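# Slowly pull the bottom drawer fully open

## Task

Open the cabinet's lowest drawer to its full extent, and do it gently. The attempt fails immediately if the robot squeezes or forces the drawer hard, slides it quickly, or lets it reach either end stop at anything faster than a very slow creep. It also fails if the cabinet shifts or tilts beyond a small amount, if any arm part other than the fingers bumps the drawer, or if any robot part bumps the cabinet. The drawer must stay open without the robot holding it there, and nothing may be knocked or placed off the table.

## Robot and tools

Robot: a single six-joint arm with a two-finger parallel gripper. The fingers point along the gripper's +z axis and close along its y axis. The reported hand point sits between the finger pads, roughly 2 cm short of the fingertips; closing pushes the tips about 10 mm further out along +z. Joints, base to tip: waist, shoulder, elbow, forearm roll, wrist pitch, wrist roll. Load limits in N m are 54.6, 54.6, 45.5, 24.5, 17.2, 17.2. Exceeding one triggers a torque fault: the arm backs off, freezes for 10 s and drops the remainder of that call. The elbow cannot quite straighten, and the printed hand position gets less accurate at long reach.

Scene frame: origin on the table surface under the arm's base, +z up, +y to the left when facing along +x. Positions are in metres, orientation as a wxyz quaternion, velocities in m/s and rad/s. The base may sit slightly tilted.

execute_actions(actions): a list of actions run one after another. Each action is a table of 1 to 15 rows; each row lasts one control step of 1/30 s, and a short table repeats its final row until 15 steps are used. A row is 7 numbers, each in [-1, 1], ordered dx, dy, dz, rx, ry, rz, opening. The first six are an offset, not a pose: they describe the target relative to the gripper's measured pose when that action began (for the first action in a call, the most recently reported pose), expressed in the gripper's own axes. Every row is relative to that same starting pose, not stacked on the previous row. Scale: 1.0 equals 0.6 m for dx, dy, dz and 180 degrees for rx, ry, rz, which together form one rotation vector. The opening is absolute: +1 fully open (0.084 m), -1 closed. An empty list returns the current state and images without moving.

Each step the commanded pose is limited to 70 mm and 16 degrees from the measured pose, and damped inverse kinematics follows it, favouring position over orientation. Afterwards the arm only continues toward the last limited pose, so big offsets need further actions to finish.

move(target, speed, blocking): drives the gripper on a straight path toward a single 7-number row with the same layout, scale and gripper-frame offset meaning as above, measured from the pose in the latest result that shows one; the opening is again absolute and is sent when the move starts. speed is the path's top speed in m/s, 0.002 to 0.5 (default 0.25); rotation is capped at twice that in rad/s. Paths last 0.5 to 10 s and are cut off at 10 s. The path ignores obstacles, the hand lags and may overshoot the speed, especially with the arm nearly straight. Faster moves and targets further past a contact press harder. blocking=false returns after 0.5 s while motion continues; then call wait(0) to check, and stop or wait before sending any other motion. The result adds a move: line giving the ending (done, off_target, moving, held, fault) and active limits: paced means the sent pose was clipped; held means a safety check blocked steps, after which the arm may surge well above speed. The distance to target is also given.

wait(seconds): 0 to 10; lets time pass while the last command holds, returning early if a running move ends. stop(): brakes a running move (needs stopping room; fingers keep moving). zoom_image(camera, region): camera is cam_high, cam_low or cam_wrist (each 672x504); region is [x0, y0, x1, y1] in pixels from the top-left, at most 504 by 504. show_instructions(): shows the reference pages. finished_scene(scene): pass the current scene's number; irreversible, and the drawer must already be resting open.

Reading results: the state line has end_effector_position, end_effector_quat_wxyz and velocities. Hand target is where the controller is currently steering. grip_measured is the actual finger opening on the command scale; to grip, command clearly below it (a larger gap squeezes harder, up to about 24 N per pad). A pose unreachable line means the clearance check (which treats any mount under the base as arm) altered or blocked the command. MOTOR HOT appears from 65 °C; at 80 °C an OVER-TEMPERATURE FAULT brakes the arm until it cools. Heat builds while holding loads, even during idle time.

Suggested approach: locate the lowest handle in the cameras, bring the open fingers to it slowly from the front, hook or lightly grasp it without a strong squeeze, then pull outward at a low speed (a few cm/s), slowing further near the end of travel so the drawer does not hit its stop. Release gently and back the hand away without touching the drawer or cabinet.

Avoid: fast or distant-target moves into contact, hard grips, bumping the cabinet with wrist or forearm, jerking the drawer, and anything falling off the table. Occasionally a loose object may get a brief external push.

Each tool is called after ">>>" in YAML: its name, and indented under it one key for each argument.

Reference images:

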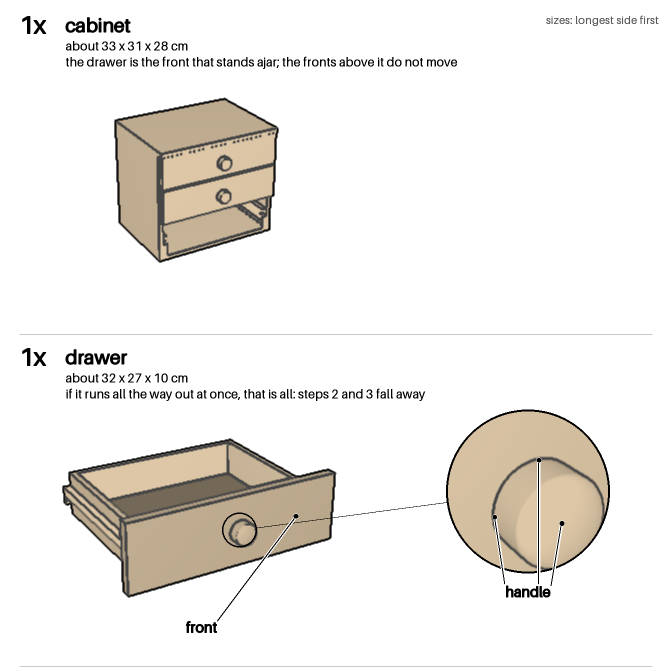

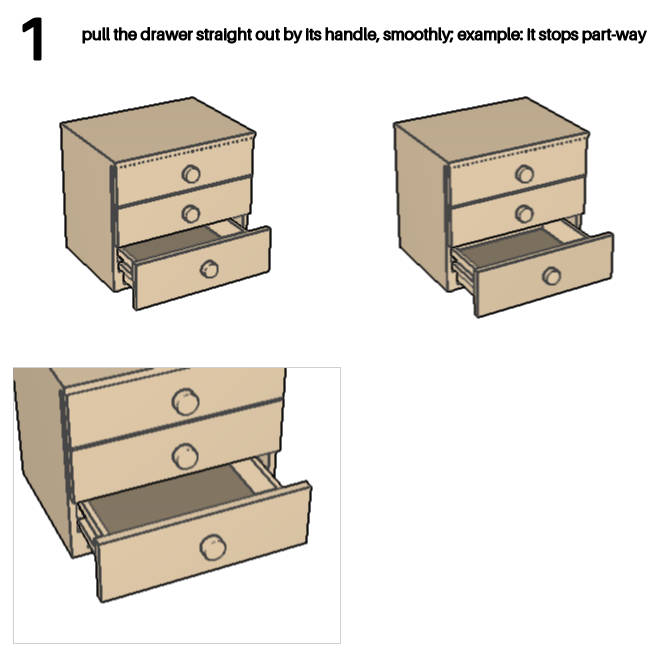

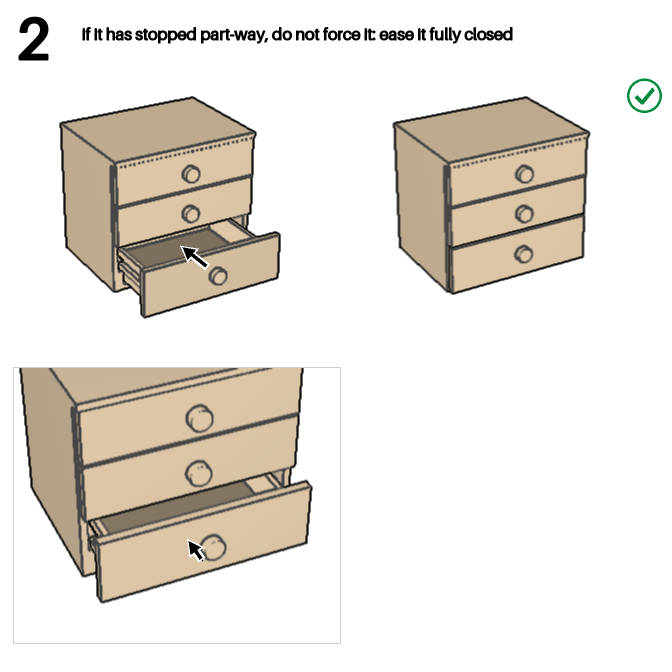

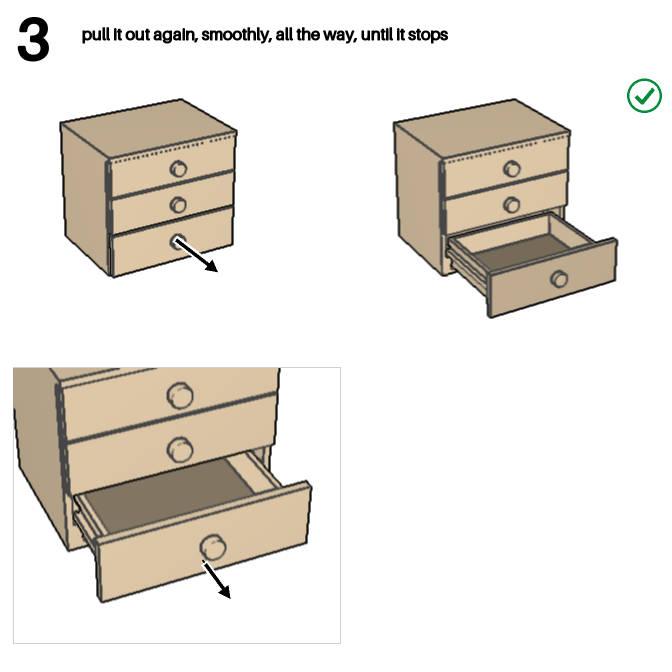

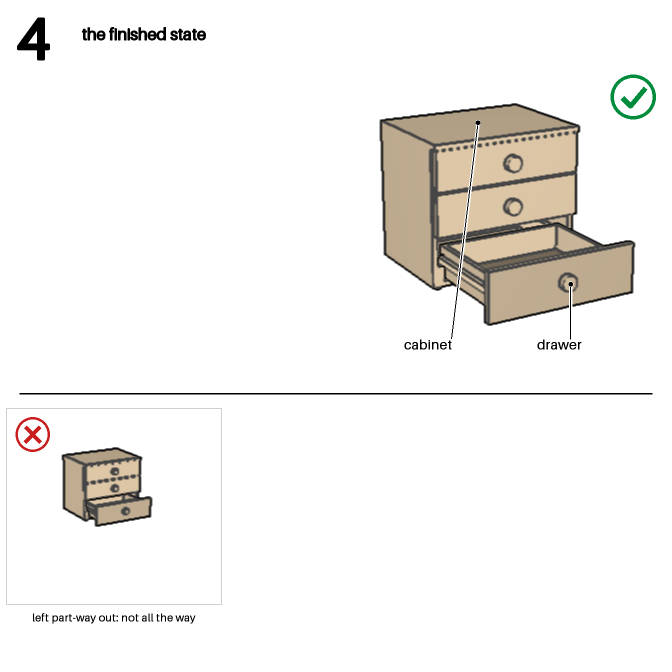

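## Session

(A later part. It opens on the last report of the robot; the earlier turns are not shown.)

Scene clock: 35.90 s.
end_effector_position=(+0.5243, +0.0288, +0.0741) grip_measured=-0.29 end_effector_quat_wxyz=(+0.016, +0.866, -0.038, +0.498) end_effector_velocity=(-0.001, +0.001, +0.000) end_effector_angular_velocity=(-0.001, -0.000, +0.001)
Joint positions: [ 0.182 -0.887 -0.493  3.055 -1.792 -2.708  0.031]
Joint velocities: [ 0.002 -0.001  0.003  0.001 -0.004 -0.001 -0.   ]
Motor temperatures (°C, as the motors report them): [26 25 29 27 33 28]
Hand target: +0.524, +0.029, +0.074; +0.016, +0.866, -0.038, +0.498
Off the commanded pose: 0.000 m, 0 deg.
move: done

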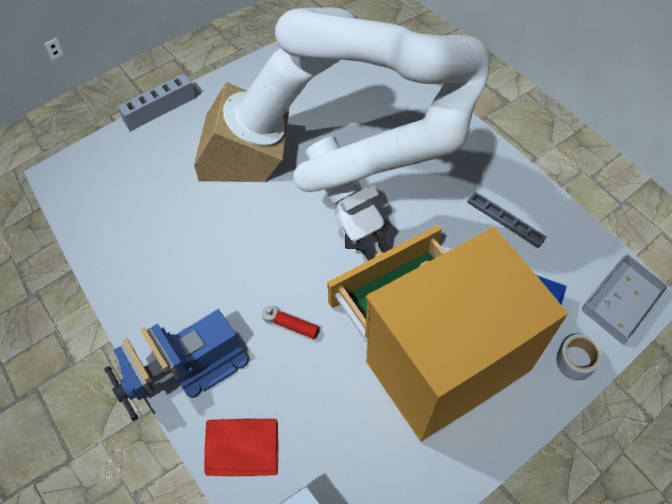

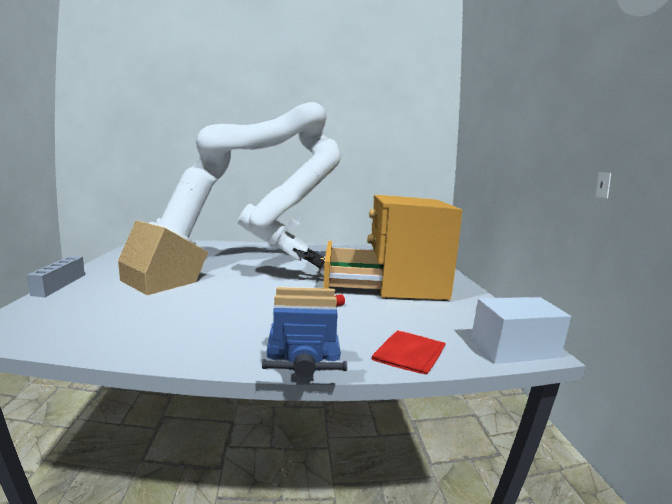

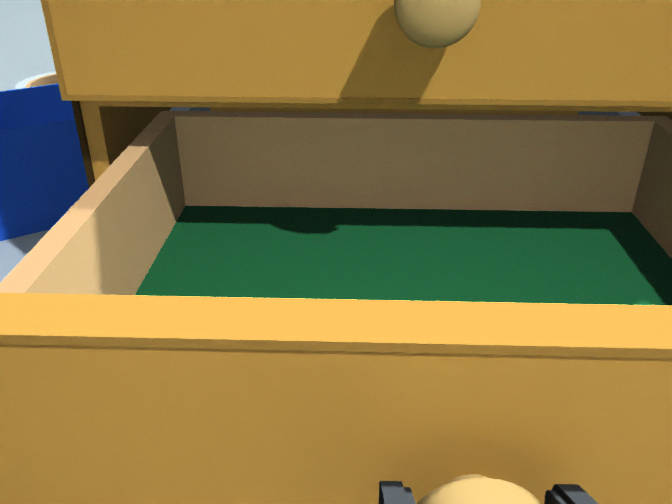

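>>> move:
  target: [-0.0125,-0.0006,-0.0217,0,0,0,-0.4]
  speed: 0.012

>>> move:
  target: [-0.0083,-0.0004,-0.0144,0,0,0,-0.4]
  speed: 0.01

Scene clock: 41.43 s.
end_effector_position=(+0.5096, +0.0304, +0.0742) grip_measured=-0.29 end_effector_quat_wxyz=(+0.016, +0.866, -0.038, +0.498) end_effector_velocity=(-0.003, +0.001, -0.000) end_effector_angular_velocity=(+0.000, +0.001, +0.001)
Joint positions: [ 0.191 -0.905 -0.47   3.063 -1.833 -2.708  0.031]
Joint velocities: [ 0.003 -0.003  0.004  0.001 -0.007 -0.     0.   ]
Motor temperatures (°C, as the motors report them): [26 25 29 27 33 28]
Hand target: +0.509, +0.030, +0.074; +0.016, +0.866, -0.038, +0.498
Off the commanded pose: 0.000 m, 0 deg.
move: done

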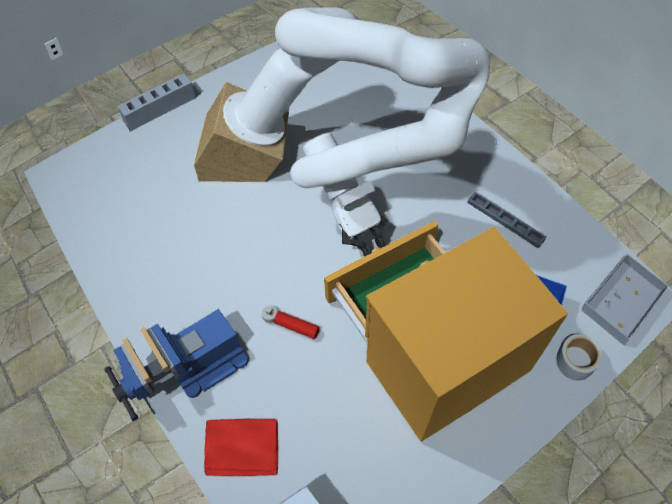

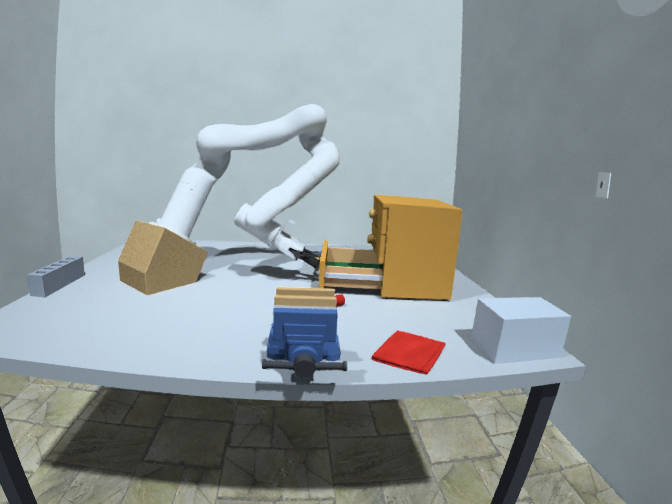

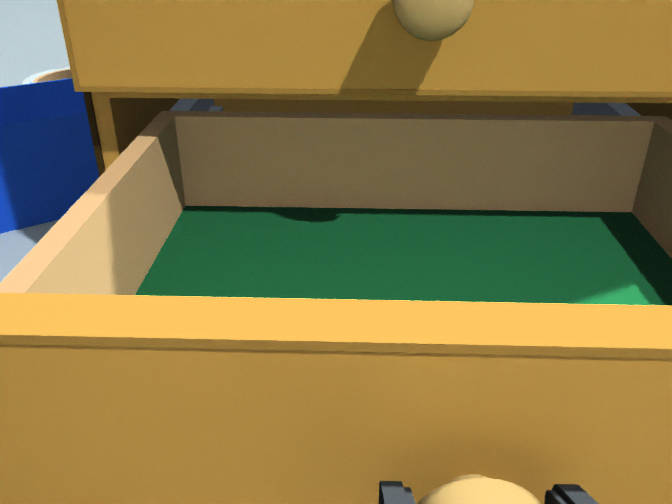

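Scene clock: 42.67 s.
end_effector_position=(+0.4998, +0.0314, +0.0743) grip_measured=-0.29 end_effector_quat_wxyz=(+0.016, +0.866, -0.038, +0.498) end_effector_velocity=(-0.002, -0.000, -0.001) end_effector_angular_velocity=(+0.000, +0.001, -0.000)
Joint positions: [ 0.198 -0.918 -0.456  3.07  -1.86  -2.707  0.031]
Joint velocities: [ 0.001 -0.005  0.002  0.001 -0.006  0.    -0.   ]
Motor temperatures (°C, as the motors report them): [26 25 29 27 33 28]
Hand target: +0.500, +0.031, +0.074; +0.016, +0.866, -0.038, +0.498
Off the commanded pose: 0.000 m, 0 deg.
move: done

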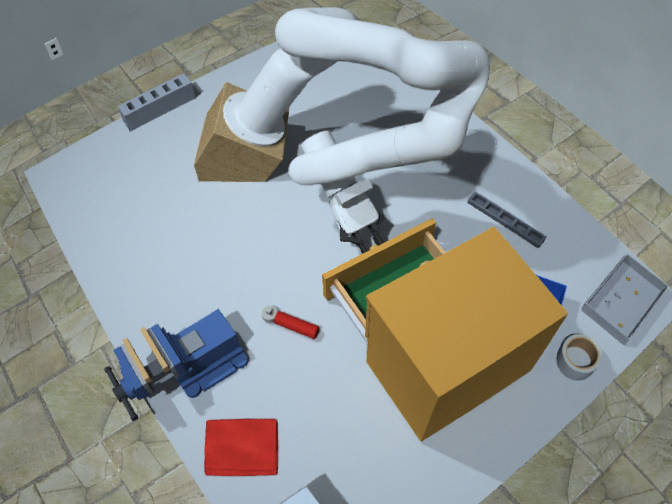

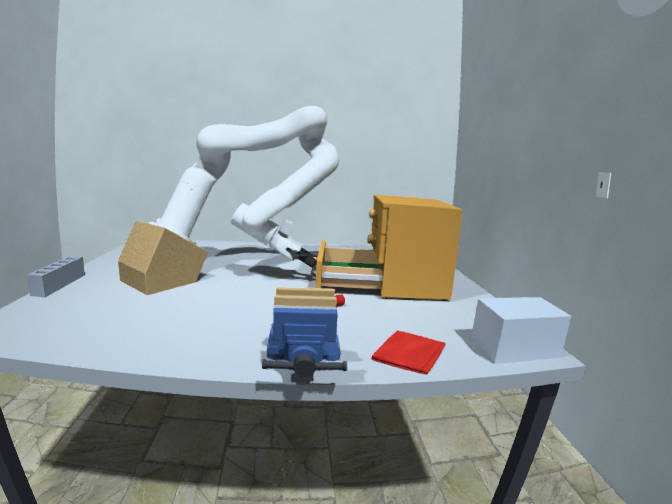

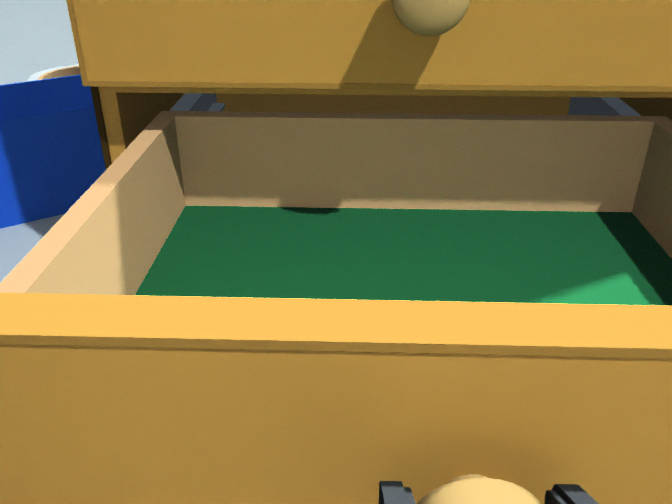

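Still going (opened ~0.193).

>>> move:
  target: [-0.0083,-0.0004,-0.0144,0,0,0,-0.4]
  speed: 0.01

Scene clock: 44.00 s.
end_effector_position=(+0.4901, +0.0325, +0.0743) grip_measured=-0.29 end_effector_quat_wxyz=(+0.016, +0.866, -0.038, +0.498) end_effector_velocity=(-0.002, +0.001, -0.001) end_effector_angular_velocity=(+0.002, +0.002, +0.002)
Joint positions: [ 0.205 -0.932 -0.442  3.077 -1.889 -2.705  0.031]
Joint velocities: [ 0.003 -0.004  0.002 -0.001 -0.006  0.    -0.   ]
Motor temperatures (°C, as the motors report them): [26 25 29 27 33 28]
Hand target: +0.490, +0.032, +0.074; +0.016, +0.866, -0.038, +0.498
Off the commanded pose: 0.000 m, 0 deg.
move: done

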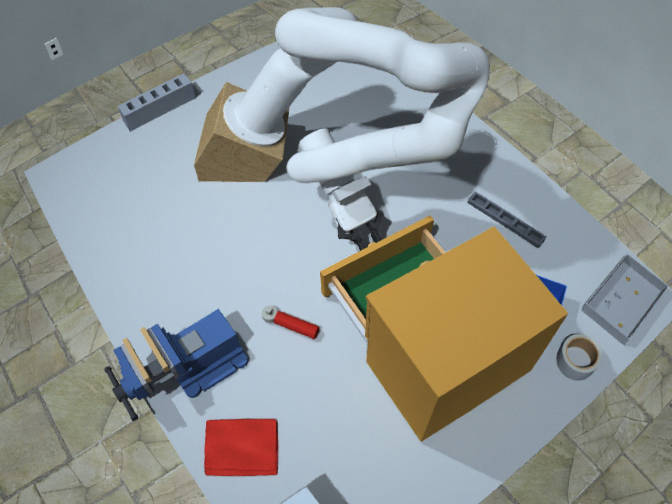

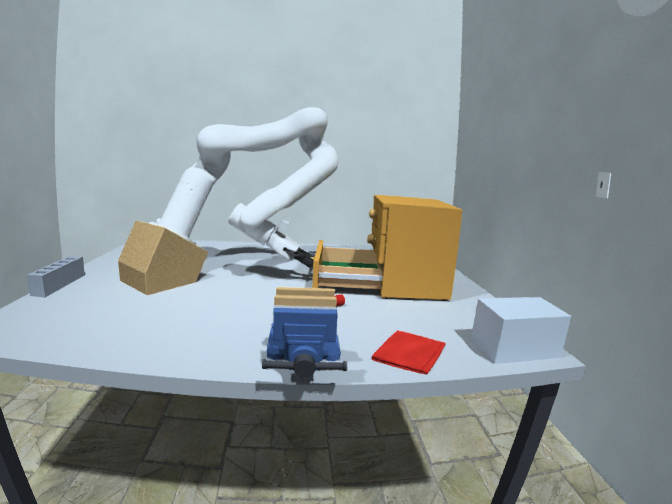

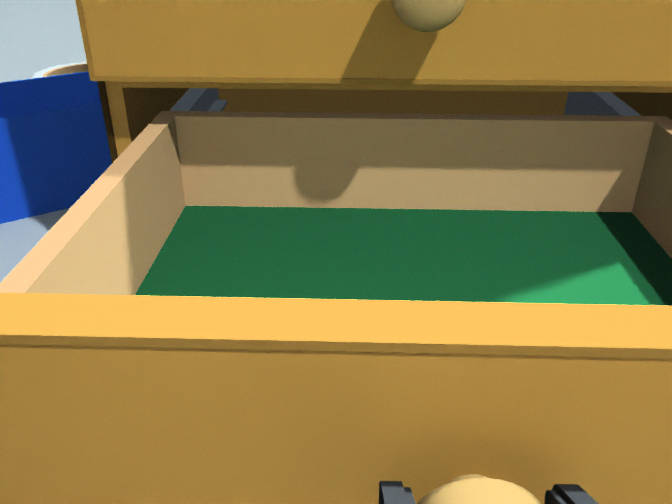

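>>> move:
  target: [-0.0083,-0.0004,-0.0144,0,0,0,-0.4]
  speed: 0.01

Scene clock: 45.30 s.
end_effector_position=(+0.4804, +0.0335, +0.0744) grip_measured=-0.29 end_effector_quat_wxyz=(+0.016, +0.866, -0.038, +0.498) end_effector_velocity=(-0.002, +0.000, +0.000) end_effector_angular_velocity=(+0.000, -0.001, -0.000)
Joint positions: [ 0.213 -0.948 -0.429  3.084 -1.918 -2.703  0.031]
Joint velocities: [ 0.002 -0.003  0.002  0.003 -0.006  0.001 -0.   ]
Motor temperatures (°C, as the motors report them): [26 25 29 27 33 28]
Hand target: +0.480, +0.034, +0.074; +0.016, +0.866, -0.038, +0.498
Off the commanded pose: 0.000 m, 0 deg.
move: done

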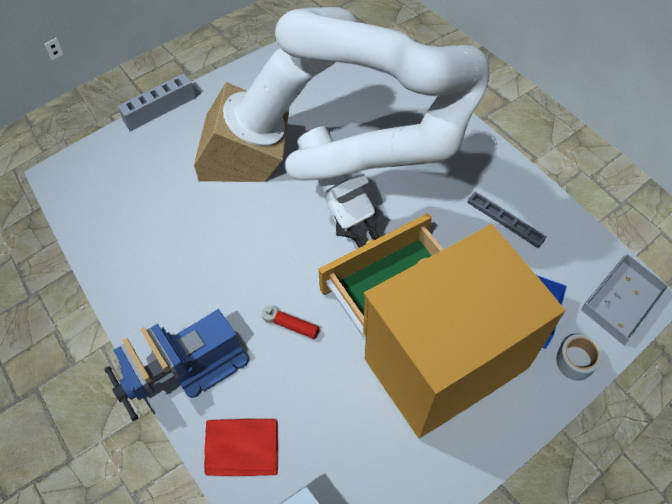

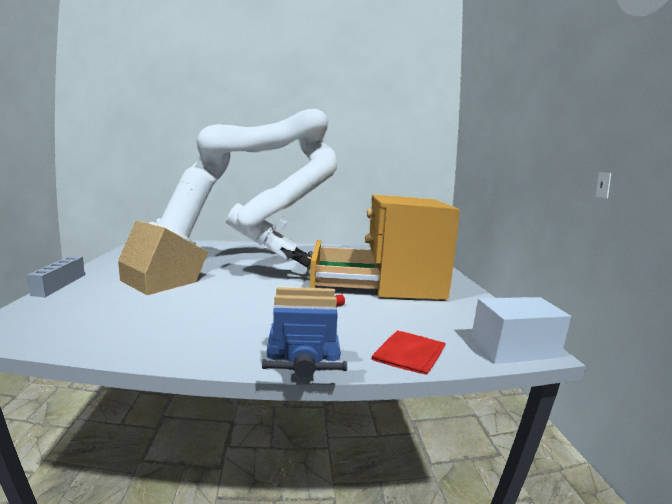

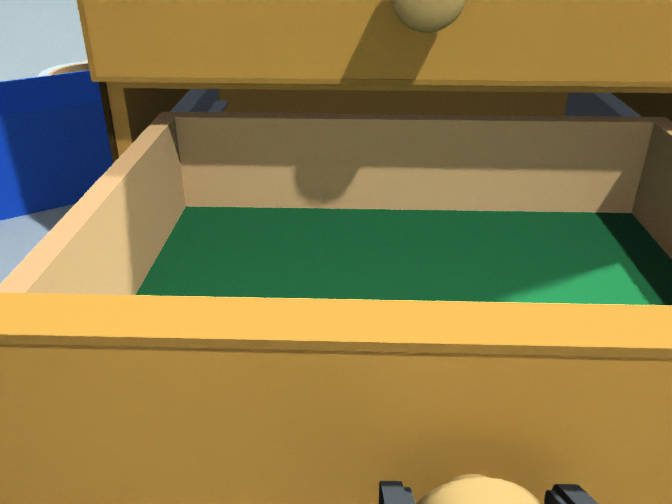

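End reached (travel ≈0.203; cabinet began to follow). Release and back off.

>>> execute_actions:
  actions:
    - [[0,0,0,0,0,0,-0.2],[0,0,0,0,0,0,0],[0,0,0,0,0,0,0.3],[0,0,0,0,0,0,0.6],[0,0,0,0,0,0,1]]

>>> move:
  target: [-0.04,0,-0.07,0,0,0,1]
  speed: 0.1

>>> finished_scene:
  scene: 1

Scene clock: 46.10 s.
end_effector_position=(+0.4801, +0.0335, +0.0745) grip_measured=+0.99 end_effector_quat_wxyz=(+0.016, +0.866, -0.038, +0.498) end_effector_velocity=(+0.002, -0.000, -0.000) end_effector_angular_velocity=(+0.001, -0.003, +0.000)
Joint positions: [ 0.213 -0.948 -0.428  3.084 -1.918 -2.703  0.084]
Joint velocities: [-0.002  0.001 -0.004 -0.001  0.002  0.     0.003]
Motor temperatures (°C, as the motors report them): [26 25 29 27 33 28]
Hand target: +0.480, +0.034, +0.074; +0.016, +0.866, -0.038, +0.498
Off the commanded pose: 0.000 m, 0 deg.

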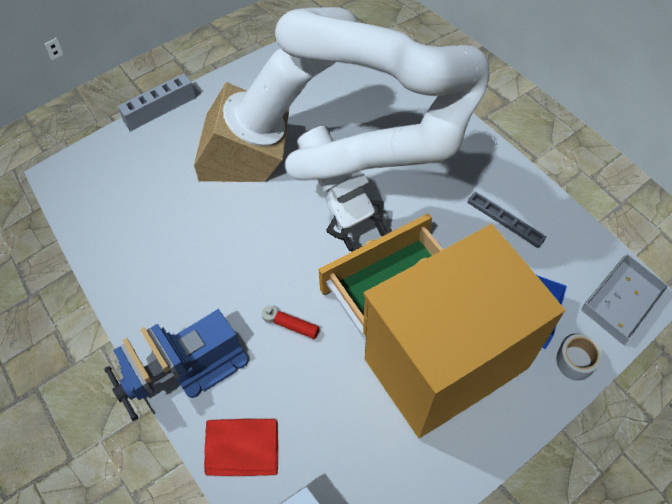

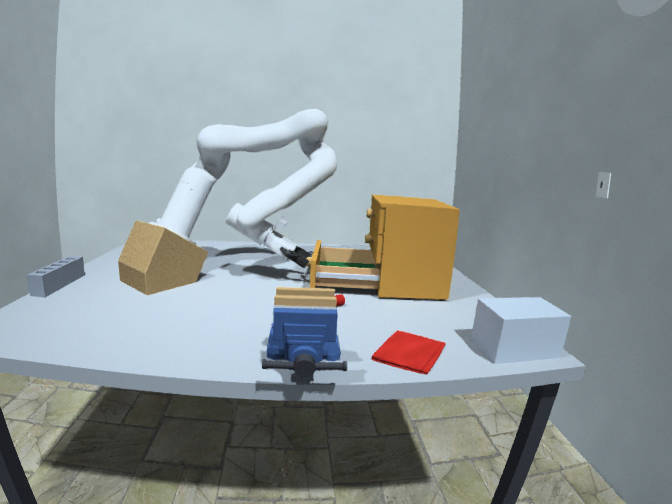

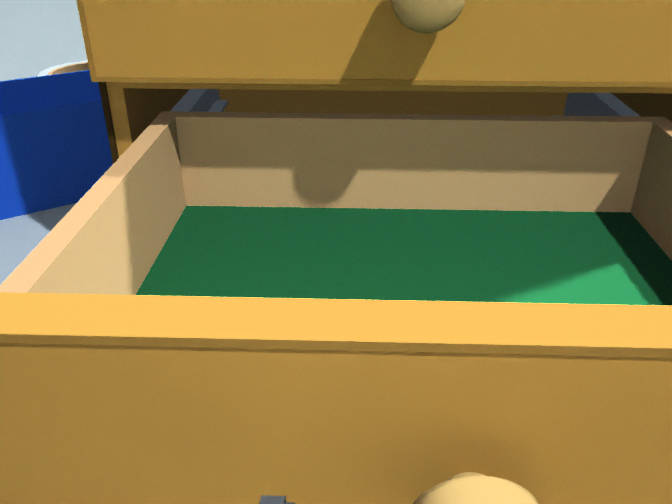

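Scene clock: 47.03 s.
end_effector_position=(+0.4323, +0.0375, +0.0750) grip_measured=+1.00 end_effector_quat_wxyz=(+0.016, +0.866, -0.038, +0.498) end_effector_velocity=(-0.002, -0.001, -0.000) end_effector_angular_velocity=(-0.001, -0.001, -0.003)
Joint positions: [ 0.256 -1.042 -0.373  3.129 -2.068 -2.682  0.084]
Joint velocities: [ 0.003 -0.007  0.001  0.006 -0.007  0.004 -0.   ]
Motor temperatures (°C, as the motors report them): [26 25 29 27 33 28]
Hand target: +0.432, +0.037, +0.075; +0.016, +0.866, -0.038, +0.498
Off the commanded pose: 0.000 m, 0 deg.
move: done

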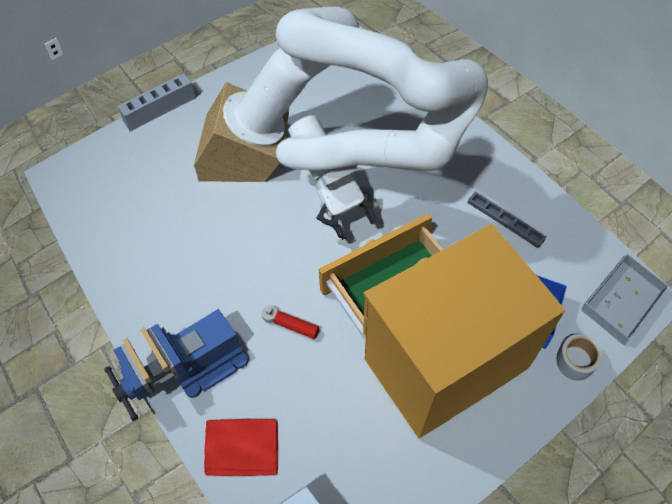

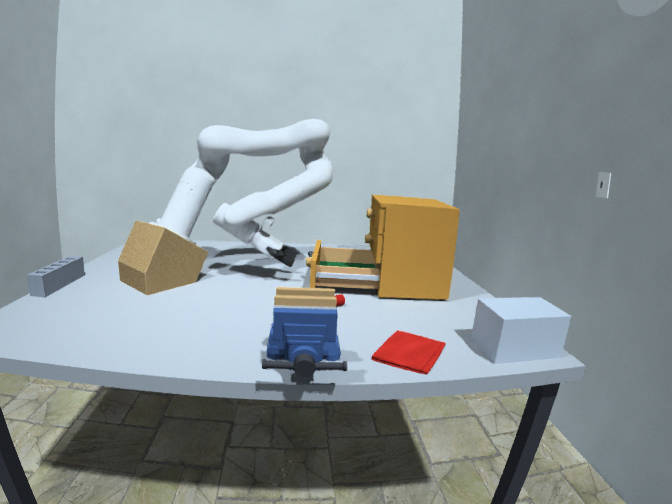

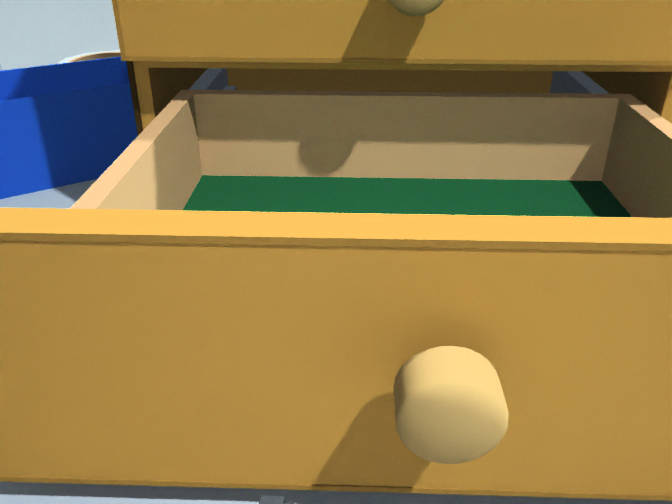

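The scene is finished: the task was done.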